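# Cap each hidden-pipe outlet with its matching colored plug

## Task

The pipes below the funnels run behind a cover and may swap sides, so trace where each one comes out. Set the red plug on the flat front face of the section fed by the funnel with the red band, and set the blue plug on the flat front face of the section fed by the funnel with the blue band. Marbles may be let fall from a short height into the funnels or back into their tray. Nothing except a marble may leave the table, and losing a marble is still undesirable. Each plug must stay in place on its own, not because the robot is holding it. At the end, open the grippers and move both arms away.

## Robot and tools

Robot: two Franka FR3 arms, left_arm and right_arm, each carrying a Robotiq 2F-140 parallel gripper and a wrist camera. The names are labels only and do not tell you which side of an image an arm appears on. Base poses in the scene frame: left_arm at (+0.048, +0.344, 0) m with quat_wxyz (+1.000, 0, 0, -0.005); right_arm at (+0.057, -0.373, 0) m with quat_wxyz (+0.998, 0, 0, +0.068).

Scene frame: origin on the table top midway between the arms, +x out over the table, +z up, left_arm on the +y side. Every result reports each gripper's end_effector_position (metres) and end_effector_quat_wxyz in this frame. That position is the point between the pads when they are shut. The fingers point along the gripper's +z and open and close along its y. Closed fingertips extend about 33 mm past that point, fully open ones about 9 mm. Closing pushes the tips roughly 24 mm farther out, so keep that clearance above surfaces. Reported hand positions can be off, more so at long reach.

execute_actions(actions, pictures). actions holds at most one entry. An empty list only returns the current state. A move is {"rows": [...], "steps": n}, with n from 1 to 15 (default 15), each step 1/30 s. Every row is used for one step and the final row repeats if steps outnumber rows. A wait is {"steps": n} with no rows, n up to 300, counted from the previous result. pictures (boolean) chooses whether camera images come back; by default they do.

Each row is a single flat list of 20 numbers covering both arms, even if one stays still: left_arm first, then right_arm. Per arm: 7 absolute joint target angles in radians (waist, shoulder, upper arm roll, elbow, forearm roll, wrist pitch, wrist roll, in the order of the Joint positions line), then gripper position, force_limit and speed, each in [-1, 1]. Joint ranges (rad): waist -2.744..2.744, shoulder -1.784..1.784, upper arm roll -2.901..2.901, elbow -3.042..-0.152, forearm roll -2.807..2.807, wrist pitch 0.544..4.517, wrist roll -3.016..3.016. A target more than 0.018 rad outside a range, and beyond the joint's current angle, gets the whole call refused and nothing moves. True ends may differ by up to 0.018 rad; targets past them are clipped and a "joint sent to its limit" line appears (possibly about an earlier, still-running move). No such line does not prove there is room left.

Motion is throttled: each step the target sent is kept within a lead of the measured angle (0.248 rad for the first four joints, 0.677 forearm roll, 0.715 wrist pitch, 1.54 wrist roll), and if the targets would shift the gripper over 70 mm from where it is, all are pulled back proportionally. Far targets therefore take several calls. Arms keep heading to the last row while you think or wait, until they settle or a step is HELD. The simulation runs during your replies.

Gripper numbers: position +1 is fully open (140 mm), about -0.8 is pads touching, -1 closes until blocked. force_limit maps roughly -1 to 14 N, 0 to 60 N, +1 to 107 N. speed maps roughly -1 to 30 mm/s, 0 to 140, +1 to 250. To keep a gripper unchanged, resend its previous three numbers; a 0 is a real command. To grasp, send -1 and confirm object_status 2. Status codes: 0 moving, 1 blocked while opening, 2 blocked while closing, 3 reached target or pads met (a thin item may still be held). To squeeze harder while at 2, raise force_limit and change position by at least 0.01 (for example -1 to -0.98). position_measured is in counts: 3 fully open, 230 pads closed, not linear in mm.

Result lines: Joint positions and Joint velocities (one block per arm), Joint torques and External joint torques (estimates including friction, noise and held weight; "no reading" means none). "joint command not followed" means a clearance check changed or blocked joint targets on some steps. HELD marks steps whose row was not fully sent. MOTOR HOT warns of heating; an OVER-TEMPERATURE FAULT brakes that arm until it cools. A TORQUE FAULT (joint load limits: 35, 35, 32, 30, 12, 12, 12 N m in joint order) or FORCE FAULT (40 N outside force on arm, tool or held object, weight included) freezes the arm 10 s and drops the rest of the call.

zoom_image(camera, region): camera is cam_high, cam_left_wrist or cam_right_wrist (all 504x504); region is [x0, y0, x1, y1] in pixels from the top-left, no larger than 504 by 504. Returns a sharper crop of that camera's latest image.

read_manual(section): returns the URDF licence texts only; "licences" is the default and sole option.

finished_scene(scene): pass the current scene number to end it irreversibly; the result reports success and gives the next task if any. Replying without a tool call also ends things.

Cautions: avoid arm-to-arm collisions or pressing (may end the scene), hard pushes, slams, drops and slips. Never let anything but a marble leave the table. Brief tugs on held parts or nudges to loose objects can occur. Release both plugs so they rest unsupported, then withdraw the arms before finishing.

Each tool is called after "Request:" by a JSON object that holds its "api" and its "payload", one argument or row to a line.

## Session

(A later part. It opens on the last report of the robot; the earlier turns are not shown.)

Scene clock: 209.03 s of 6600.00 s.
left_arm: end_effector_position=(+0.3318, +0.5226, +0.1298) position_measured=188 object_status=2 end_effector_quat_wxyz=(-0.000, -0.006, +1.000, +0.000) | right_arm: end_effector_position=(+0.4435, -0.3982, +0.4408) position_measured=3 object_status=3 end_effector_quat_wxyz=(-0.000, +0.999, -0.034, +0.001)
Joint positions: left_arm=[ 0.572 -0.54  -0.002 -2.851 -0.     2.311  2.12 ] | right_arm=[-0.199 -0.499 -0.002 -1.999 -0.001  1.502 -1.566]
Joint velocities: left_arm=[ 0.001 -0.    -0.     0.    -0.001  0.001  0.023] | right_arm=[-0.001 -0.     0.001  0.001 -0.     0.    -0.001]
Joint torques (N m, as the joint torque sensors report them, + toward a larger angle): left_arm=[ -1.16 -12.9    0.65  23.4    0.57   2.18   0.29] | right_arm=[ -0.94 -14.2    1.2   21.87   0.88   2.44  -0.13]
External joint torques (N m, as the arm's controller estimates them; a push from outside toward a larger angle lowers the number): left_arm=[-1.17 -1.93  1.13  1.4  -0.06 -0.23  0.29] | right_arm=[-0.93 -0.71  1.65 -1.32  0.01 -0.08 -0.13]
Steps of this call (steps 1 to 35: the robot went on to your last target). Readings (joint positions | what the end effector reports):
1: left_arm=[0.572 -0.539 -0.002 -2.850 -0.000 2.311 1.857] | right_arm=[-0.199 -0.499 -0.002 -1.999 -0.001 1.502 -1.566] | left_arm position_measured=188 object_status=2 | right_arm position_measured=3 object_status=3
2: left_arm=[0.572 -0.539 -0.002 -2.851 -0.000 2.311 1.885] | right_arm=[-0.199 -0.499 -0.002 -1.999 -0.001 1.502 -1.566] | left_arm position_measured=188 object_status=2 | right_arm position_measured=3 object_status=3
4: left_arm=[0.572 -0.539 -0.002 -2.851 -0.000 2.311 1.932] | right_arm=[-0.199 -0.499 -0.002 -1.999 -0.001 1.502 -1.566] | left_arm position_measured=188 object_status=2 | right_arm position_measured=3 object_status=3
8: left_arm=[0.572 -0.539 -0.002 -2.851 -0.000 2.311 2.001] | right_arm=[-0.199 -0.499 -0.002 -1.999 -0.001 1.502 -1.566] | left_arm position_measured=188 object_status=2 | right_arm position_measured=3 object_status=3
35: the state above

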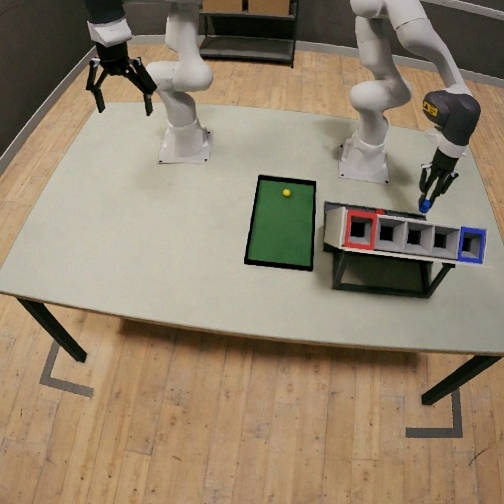

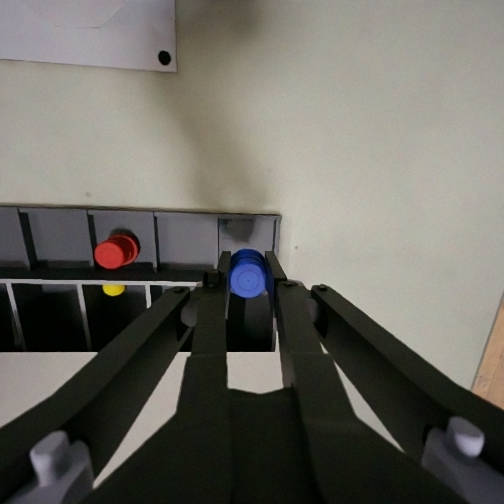

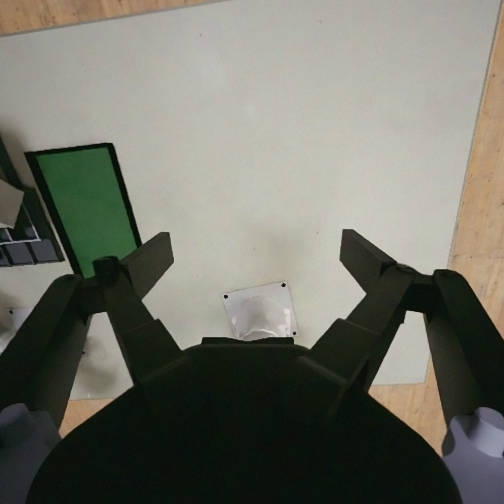

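Request:
{"api": "execute_actions", "payload": {
  "actions": [
    {"rows":[[0.57,-0.525,0,-2.858,0,2.4,2.13,-1,-0.6,-0.3,-0.2,-0.5,0,-2.0,0,1.5,-1.57,1,0,0],[0.57,-0.51,0,-2.864,0,2.42,2.13,-1,-0.6,-0.3,-0.2,-0.5,0,-2.0,0,1.5,-1.57,1,0,0],[0.57,-0.495,0,-2.87,0,2.44,2.13,-1,-0.6,-0.3,-0.2,-0.5,0,-2.0,0,1.5,-1.57,1,0,0],[0.57,-0.48,0,-2.875,0,2.46,2.13,-1,-0.6,-0.3,-0.2,-0.5,0,-2.0,0,1.5,-1.57,1,0,0],[0.57,-0.465,0,-2.88,0,2.48,2.13,-1,-0.6,-0.3,-0.2,-0.5,0,-2.0,0,1.5,-1.57,1,0,0],[0.57,-0.45,0,-2.885,0,2.5,2.13,-1,-0.6,-0.3,-0.2,-0.5,0,-2.0,0,1.5,-1.57,1,0,0],[0.57,-0.435,0,-2.89,0,2.52,2.13,-1,-0.6,-0.3,-0.2,-0.5,0,-2.0,0,1.5,-1.57,1,0,0],[0.57,-0.42,0,-2.895,0,2.54,2.13,-1,-0.6,-0.3,-0.2,-0.5,0,-2.0,0,1.5,-1.57,1,0,0],[0.57,-0.405,0,-2.9,0,2.56,2.13,-1,-0.6,-0.3,-0.2,-0.5,0,-2.0,0,1.5,-1.57,1,0,0],[0.57,-0.39,0,-2.904,0,2.58,2.13,-1,-0.6,-0.3,-0.2,-0.5,0,-2.0,0,1.5,-1.57,1,0,0],[0.57,-0.375,0,-2.908,0,2.597,2.13,-1,-0.6,-0.3,-0.2,-0.5,0,-2.0,0,1.5,-1.57,1,0,0],[0.57,-0.36,0,-2.912,0,2.597,2.13,-1,-0.6,-0.3,-0.2,-0.5,0,-2.0,0,1.5,-1.57,1,0,0],[0.57,-0.348,0,-2.915,0,2.597,2.13,-1,-0.6,-0.3,-0.2,-0.5,0,-2.0,0,1.5,-1.57,1,0,0],[0.57,-0.336,0,-2.918,0,2.597,2.13,-1,-0.6,-0.3,-0.2,-0.5,0,-2.0,0,1.5,-1.57,1,0,0],[0.57,-0.324,0,-2.921,0,2.597,2.13,-1,-0.6,-0.3,-0.2,-0.5,0,-2.0,0,1.5,-1.57,1,0,0]],"steps":15}
  ],
  "pictures": false
}}

Request:
{"api": "execute_actions", "payload": {
  "actions": [
    {"steps":18}
  ],
  "pictures": false
}}

Request:
{"api": "execute_actions", "payload": {
  "actions": [
    {"rows":[[0.57,-0.324,0,-2.921,0,2.597,2.13,-0.35,-0.6,-0.5,-0.2,-0.5,0,-2.0,0,1.5,-1.57,1,0,0]],"steps":12}
  ]
}}

Request:
{"api": "execute_actions", "payload": {
  "actions": [
    {"rows":[[0.57,-0.35,0,-2.915,0,2.5,2.13,-0.35,-0.6,-0.5,-0.2,-0.5,0,-2.0,0,1.5,-1.57,1,0,0],[0.57,-0.375,0,-2.908,0,2.46,2.13,-0.35,-0.6,-0.5,-0.2,-0.5,0,-2.0,0,1.5,-1.57,1,0,0],[0.57,-0.4,0,-2.9,0,2.43,2.13,-0.35,-0.6,-0.5,-0.2,-0.5,0,-2.0,0,1.5,-1.57,1,0,0],[0.57,-0.425,0,-2.893,0,2.4,2.13,-0.35,-0.6,-0.5,-0.2,-0.5,0,-2.0,0,1.5,-1.57,1,0,0],[0.57,-0.45,0,-2.885,0,2.36,2.13,-0.35,-0.6,-0.5,-0.2,-0.5,0,-2.0,0,1.5,-1.57,1,0,0],[0.57,-0.475,0,-2.876,0,2.33,2.13,-0.35,-0.6,-0.5,-0.2,-0.5,0,-2.0,0,1.5,-1.57,1,0,0],[0.57,-0.5,0,-2.868,0,2.3,2.13,-0.35,-0.6,-0.5,-0.2,-0.5,0,-2.0,0,1.5,-1.57,1,0,0],[0.57,-0.542,0,-2.852,0,2.25,2.13,-0.35,-0.6,-0.5,-0.2,-0.5,0,-2.0,0,1.5,-1.57,1,0,0],[0.57,-0.6,0,-2.8,0,2.15,2.13,-0.35,-0.6,-0.5,-0.2,-0.5,0,-2.0,0,1.5,-1.57,1,0,0],[0.57,-0.65,0,-2.75,0,2.05,2.13,-0.35,-0.6,-0.5,-0.2,-0.5,0,-2.0,0,1.5,-1.57,1,0,0],[0.57,-0.75,0,-2.65,0,1.9,2.13,-0.35,-0.6,-0.5,-0.2,-0.5,0,-2.0,0,1.5,-1.57,1,0,0]],"steps":15}
  ],
  "pictures": false
}}

Request:
{"api": "execute_actions", "payload": {
  "actions": [
    {"steps":20}
  ]
}}

Scene clock: 225.17 s of 6600.00 s.
left_arm: end_effector_position=(+0.3309, +0.5220, +0.0634) position_measured=188 object_status=2 end_effector_quat_wxyz=(-0.002, -0.003, +1.000, -0.001) | right_arm: end_effector_position=(+0.4435, -0.3982, +0.4408) position_measured=3 object_status=3 end_effector_quat_wxyz=(-0.000, +0.999, -0.034, +0.001)
Joint positions: left_arm=[ 0.572 -0.352 -0.002 -2.913 -0.     2.555  2.126] | right_arm=[-0.199 -0.499 -0.002 -1.999 -0.001  1.502 -1.566]
Joint velocities: left_arm=[-0.002  0.371  0.001 -0.104 -0.001  0.229  0.   ] | right_arm=[ 0.001 -0.001 -0.002  0.    -0.002 -0.001 -0.001]
Joint torques (N m, as the joint torque sensors report them, + toward a larger angle): left_arm=[ -1.63 -15.18   0.38  21.02   0.42   2.96   0.34] | right_arm=[ -0.48 -14.71   1.85  22.1    0.94   2.36  -0.09]
External joint torques (N m, as the arm's controller estimates them; a push from outside toward a larger angle lowers the number): left_arm=[-1.66  1.85  0.67  1.32 -0.04  0.45  0.34] | right_arm=[-0.51 -1.15  2.25 -1.11  0.06 -0.17 -0.09]
Steps of this call (steps 1 to 15: the robot went on to your last target; steps 16 to 90: nothing new was sent; then 12.63 s passed at rest; steps 91 to 105: all 15 steps of this action). Readings (joint positions | what the end effector reports):
91: left_arm=[0.572 -0.537 -0.002 -2.852 -0.000 2.325 2.126] | right_arm=[-0.199 -0.499 -0.002 -1.999 -0.001 1.502 -1.566] | left_arm position_measured=188 object_status=2 | right_arm position_measured=3 object_status=3
92: left_arm=[0.572 -0.531 -0.002 -2.854 -0.000 2.342 2.126] | right_arm=[-0.199 -0.499 -0.002 -1.999 -0.001 1.502 -1.566] | left_arm position_measured=188 object_status=2 | right_arm position_measured=3 object_status=3
94: left_arm=[0.572 -0.511 -0.002 -2.861 -0.000 2.377 2.126] | right_arm=[-0.199 -0.499 -0.002 -1.999 -0.001 1.502 -1.566] | left_arm position_measured=188 object_status=2 | right_arm position_measured=3 object_status=3
98: left_arm=[0.572 -0.453 -0.002 -2.882 -0.000 2.451 2.126] | right_arm=[-0.199 -0.499 -0.002 -1.999 -0.001 1.502 -1.566] | left_arm position_measured=188 object_status=2 | right_arm position_measured=3 object_status=3
105: the state above

Scene clock: 225.77 s of 6600.00 s.
left_arm: end_effector_position=(+0.3308, +0.5219, +0.0549) position_measured=188 object_status=2 end_effector_quat_wxyz=(-0.001, -0.003, +1.000, -0.000) | right_arm: end_effector_position=(+0.4435, -0.3982, +0.4408) position_measured=3 object_status=3 end_effector_quat_wxyz=(-0.000, +0.999, -0.034, +0.001)
Joint positions: left_arm=[ 0.572 -0.326 -0.002 -2.921 -0.     2.593  2.126] | right_arm=[-0.199 -0.499 -0.002 -1.999 -0.001  1.502 -1.566]
Joint velocities: left_arm=[-0.001  0.001  0.    -0.     0.     0.008 -0.   ] | right_arm=[-0.001  0.001  0.     0.     0.    -0.    -0.001]
Joint torques (N m, as the joint torque sensors report them, + toward a larger angle): left_arm=[ -1.25 -13.28  -0.01  19.78   0.45   2.64   0.26] | right_arm=[ -0.19 -13.29   2.59  22.42   0.89   2.34   0.  ]
External joint torques (N m, as the arm's controller estimates them; a push from outside toward a larger angle lowers the number): left_arm=[-1.23  1.43  0.3   1.4   0.    0.24  0.26] | right_arm=[-0.19  0.21  3.02 -0.76  0.01 -0.19  0.  ]
Steps of this call (steps 1 to 18: the robot went on to your last target). Readings (joint positions | what the end effector reports):
1: left_arm=[0.572 -0.342 -0.002 -2.916 -0.000 2.562 2.126] | right_arm=[-0.199 -0.499 -0.002 -1.999 -0.001 1.502 -1.566] | left_arm position_measured=188 object_status=2 | right_arm position_measured=3 object_status=3
2: left_arm=[0.572 -0.335 -0.002 -2.919 -0.000 2.567 2.126] | right_arm=[-0.199 -0.499 -0.002 -1.999 -0.001 1.502 -1.566] | left_arm position_measured=188 object_status=2 | right_arm position_measured=3 object_status=3
4: left_arm=[0.572 -0.328 -0.002 -2.921 -0.000 2.575 2.126] | right_arm=[-0.199 -0.499 -0.002 -1.999 -0.001 1.502 -1.566] | left_arm position_measured=188 object_status=2 | right_arm position_measured=3 object_status=3
8: left_arm=[0.572 -0.326 -0.002 -2.921 -0.000 2.585 2.126] | right_arm=[-0.199 -0.499 -0.002 -1.999 -0.001 1.502 -1.566] | left_arm position_measured=188 object_status=2 | right_arm position_measured=3 object_status=3
18: the state above

Scene clock: 226.17 s of 6600.00 s.
left_arm: end_effector_position=(+0.3311, +0.5222, +0.0550) position_measured=173 object_status=0 end_effector_quat_wxyz=(-0.000, -0.003, +1.000, -0.000) | right_arm: end_effector_position=(+0.4435, -0.3982, +0.4408) position_measured=3 object_status=3 end_effector_quat_wxyz=(-0.000, +0.999, -0.034, +0.001)
Joint positions: left_arm=[ 0.572 -0.326 -0.002 -2.921 -0.     2.594  2.126] | right_arm=[-0.199 -0.499 -0.002 -1.999 -0.001  1.502 -1.566]
Joint velocities: left_arm=[-0.    -0.     0.    -0.     0.     0.     0.001] | right_arm=[-0.     0.     0.001  0.001 -0.    -0.001 -0.002]
Joint torques (N m, as the joint torque sensors report them, + toward a larger angle): left_arm=[ -1.77 -12.82   0.19  20.56   0.37   2.71   0.33] | right_arm=[ -0.26 -13.54   0.56  22.49   1.     2.4    0.01]
External joint torques (N m, as the arm's controller estimates them; a push from outside toward a larger angle lowers the number): left_arm=[-1.75  1.9   0.5   2.14 -0.07  0.31  0.33] | right_arm=[-0.27 -0.07  1.   -0.67  0.13 -0.12  0.01]
Steps of this call (steps 1 to 12: all 12 steps of this action). Readings (joint positions | what the end effector reports):
1: left_arm=[0.572 -0.326 -0.002 -2.921 -0.000 2.593 2.126] | right_arm=[-0.199 -0.499 -0.002 -1.999 -0.001 1.502 -1.566] | left_arm position_measured=188 object_status=0 | right_arm position_measured=3 object_status=3
2: left_arm=[0.572 -0.326 -0.002 -2.921 -0.000 2.593 2.126] | right_arm=[-0.199 -0.499 -0.002 -1.999 -0.001 1.502 -1.566] | left_arm position_measured=188 object_status=0 | right_arm position_measured=3 object_status=3
4: left_arm=[0.572 -0.326 -0.002 -2.921 -0.000 2.594 2.126] | right_arm=[-0.199 -0.499 -0.002 -1.999 -0.001 1.502 -1.566] | left_arm position_measured=175 object_status=0 | right_arm position_measured=3 object_status=3
8: left_arm=[0.572 -0.326 -0.002 -2.921 -0.000 2.594 2.126] | right_arm=[-0.199 -0.499 -0.002 -1.999 -0.001 1.502 -1.566] | left_arm position_measured=173 object_status=0 | right_arm position_measured=3 object_status=3
12: the state above

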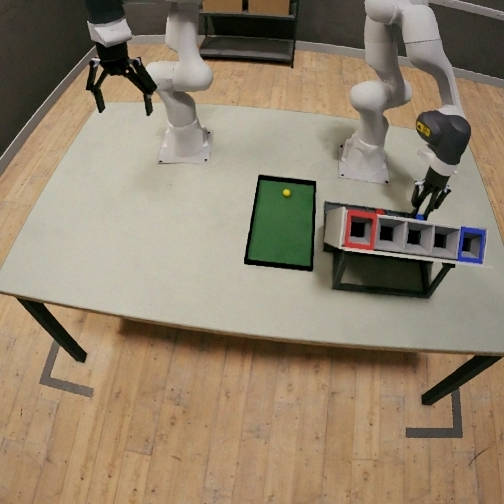

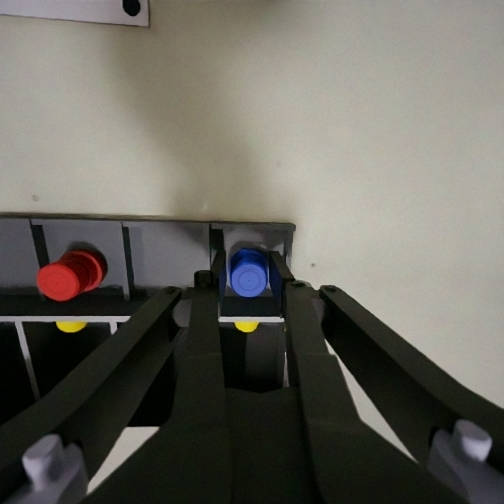

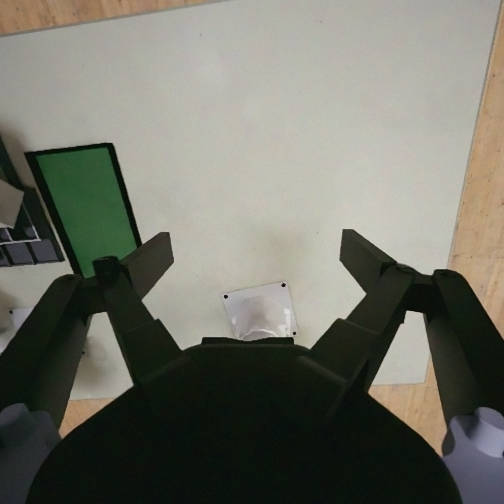

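Scene clock: 226.67 s of 6600.00 s.
left_arm: end_effector_position=(+0.3594, +0.5399, +0.2519) position_measured=173 object_status=3 end_effector_quat_wxyz=(+0.053, -0.003, +0.998, +0.033) | right_arm: end_effector_position=(+0.4435, -0.3982, +0.4408) position_measured=3 object_status=3 end_effector_quat_wxyz=(-0.000, +0.999, -0.034, +0.001)
Joint positions: left_arm=[ 0.572 -0.718 -0.002 -2.675 -0.     2.082  2.126] | right_arm=[-0.199 -0.499 -0.002 -1.999 -0.001  1.502 -1.566]
Joint velocities: left_arm=[ 0.001 -0.661  0.     0.586 -0.001 -0.996 -0.001] | right_arm=[ 0.003  0.001 -0.    -0.     0.     0.     0.001]
Joint torques (N m, as the joint torque sensors report them, + toward a larger angle): left_arm=[-1.15  6.95  0.07 14.06  0.81 -0.07  0.29] | right_arm=[ -0.72 -13.51   1.59  22.26   0.9    2.38  -0.11]
External joint torques (N m, as the arm's controller estimates them; a push from outside toward a larger angle lowers the number): left_arm=[-1.22 -0.13  0.6   3.11  0.15 -0.83  0.29] | right_arm=[-0.76  0.03  2.   -0.94  0.01 -0.15 -0.11]
Steps of this call (steps 1 to 15: all 15 steps of this action). Readings (joint positions | what the end effector reports):
1: left_arm=[0.572 -0.330 -0.002 -2.920 -0.000 2.579 2.126] | right_arm=[-0.199 -0.499 -0.002 -1.999 -0.001 1.502 -1.566] | left_arm position_measured=173 object_status=0 | right_arm position_measured=3 object_status=3
2: left_arm=[0.572 -0.341 -0.002 -2.919 -0.000 2.558 2.126] | right_arm=[-0.199 -0.499 -0.002 -1.999 -0.001 1.502 -1.566] | left_arm position_measured=173 object_status=3 | right_arm position_measured=3 object_status=3
4: left_arm=[0.572 -0.376 -0.002 -2.911 -0.000 2.510 2.126] | right_arm=[-0.199 -0.499 -0.002 -1.999 -0.001 1.502 -1.566] | left_arm position_measured=173 object_status=3 | right_arm position_measured=3 object_status=3
8: left_arm=[0.572 -0.473 -0.002 -2.878 -0.000 2.398 2.126] | right_arm=[-0.199 -0.499 -0.002 -1.999 -0.001 1.502 -1.566] | left_arm position_measured=173 object_status=3 | right_arm position_measured=3 object_status=3
15: the state above

Scene clock: 227.33 s of 6600.00 s.
left_arm: end_effector_position=(+0.3233, +0.5172, +0.2573) position_measured=173 object_status=3 end_effector_quat_wxyz=(+0.003, -0.003, +1.000, +0.003) | right_arm: end_effector_position=(+0.4435, -0.3982, +0.4408) position_measured=3 object_status=3 end_effector_quat_wxyz=(-0.000, +0.999, -0.034, +0.001)
Joint positions: left_arm=[ 0.572 -0.751 -0.002 -2.649 -0.     1.906  2.126] | right_arm=[-0.199 -0.499 -0.002 -1.999 -0.001  1.502 -1.566]
Joint velocities: left_arm=[ 0.    -0.    -0.     0.     0.    -0.021  0.   ] | right_arm=[ 0.     0.001  0.    -0.     0.    -0.001 -0.001]
Joint torques (N m, as the joint torque sensors report them, + toward a larger angle): left_arm=[-1.9  -4.84 -0.35 25.74  0.75  2.07  0.35] | right_arm=[ -0.36 -14.49   1.51  21.72   1.06   2.4   -0.06]
External joint torques (N m, as the arm's controller estimates them; a push from outside toward a larger angle lowers the number): left_arm=[-1.91  1.69  0.26  1.36 -0.06 -0.37  0.35] | right_arm=[-0.4  -1.14  1.91 -1.36  0.18 -0.12 -0.06]
Steps of this call (steps 1 to 20: the robot went on to your last target). Readings (joint positions | what the end effector reports):
1: left_arm=[0.572 -0.735 -0.002 -2.660 -0.000 2.052 2.126] | right_arm=[-0.199 -0.499 -0.002 -1.999 -0.001 1.502 -1.566] | left_arm position_measured=173 object_status=3 | right_arm position_measured=3 object_status=3
2: left_arm=[0.572 -0.745 -0.002 -2.652 -0.000 2.027 2.126] | right_arm=[-0.199 -0.499 -0.002 -1.999 -0.001 1.502 -1.566] | left_arm position_measured=173 object_status=3 | right_arm position_measured=3 object_status=3
4: left_arm=[0.572 -0.751 -0.002 -2.648 -0.000 1.988 2.126] | right_arm=[-0.199 -0.499 -0.002 -1.999 -0.001 1.502 -1.566] | left_arm position_measured=173 object_status=3 | right_arm position_measured=3 object_status=3
8: left_arm=[0.572 -0.751 -0.002 -2.649 -0.000 1.941 2.126] | right_arm=[-0.199 -0.499 -0.002 -1.999 -0.001 1.502 -1.566] | left_arm position_measured=173 object_status=3 | right_arm position_measured=3 object_status=3
20: the state above

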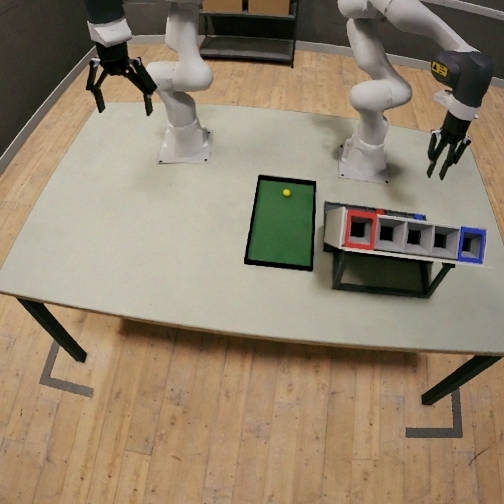

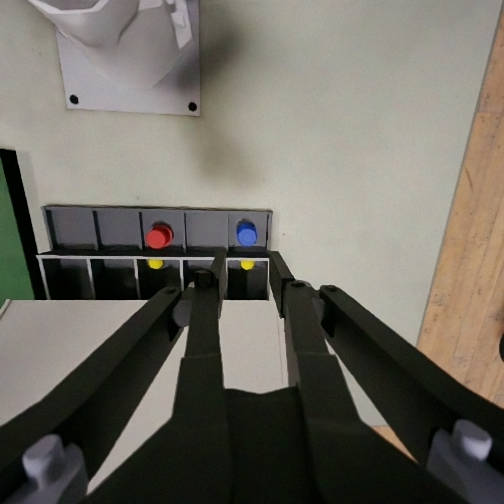

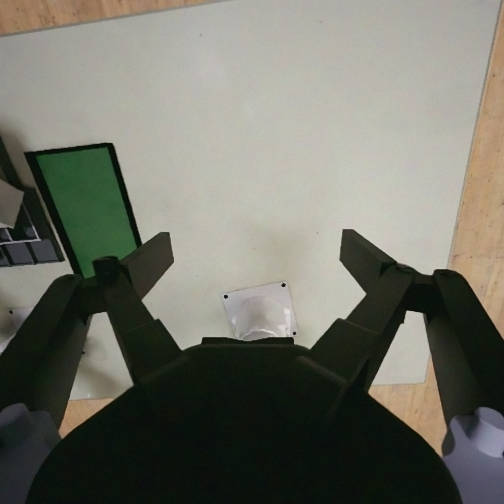

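Request:
{"api": "finished_scene", "payload": {
  "scene": 1
}}

The scene is finished: the task was done.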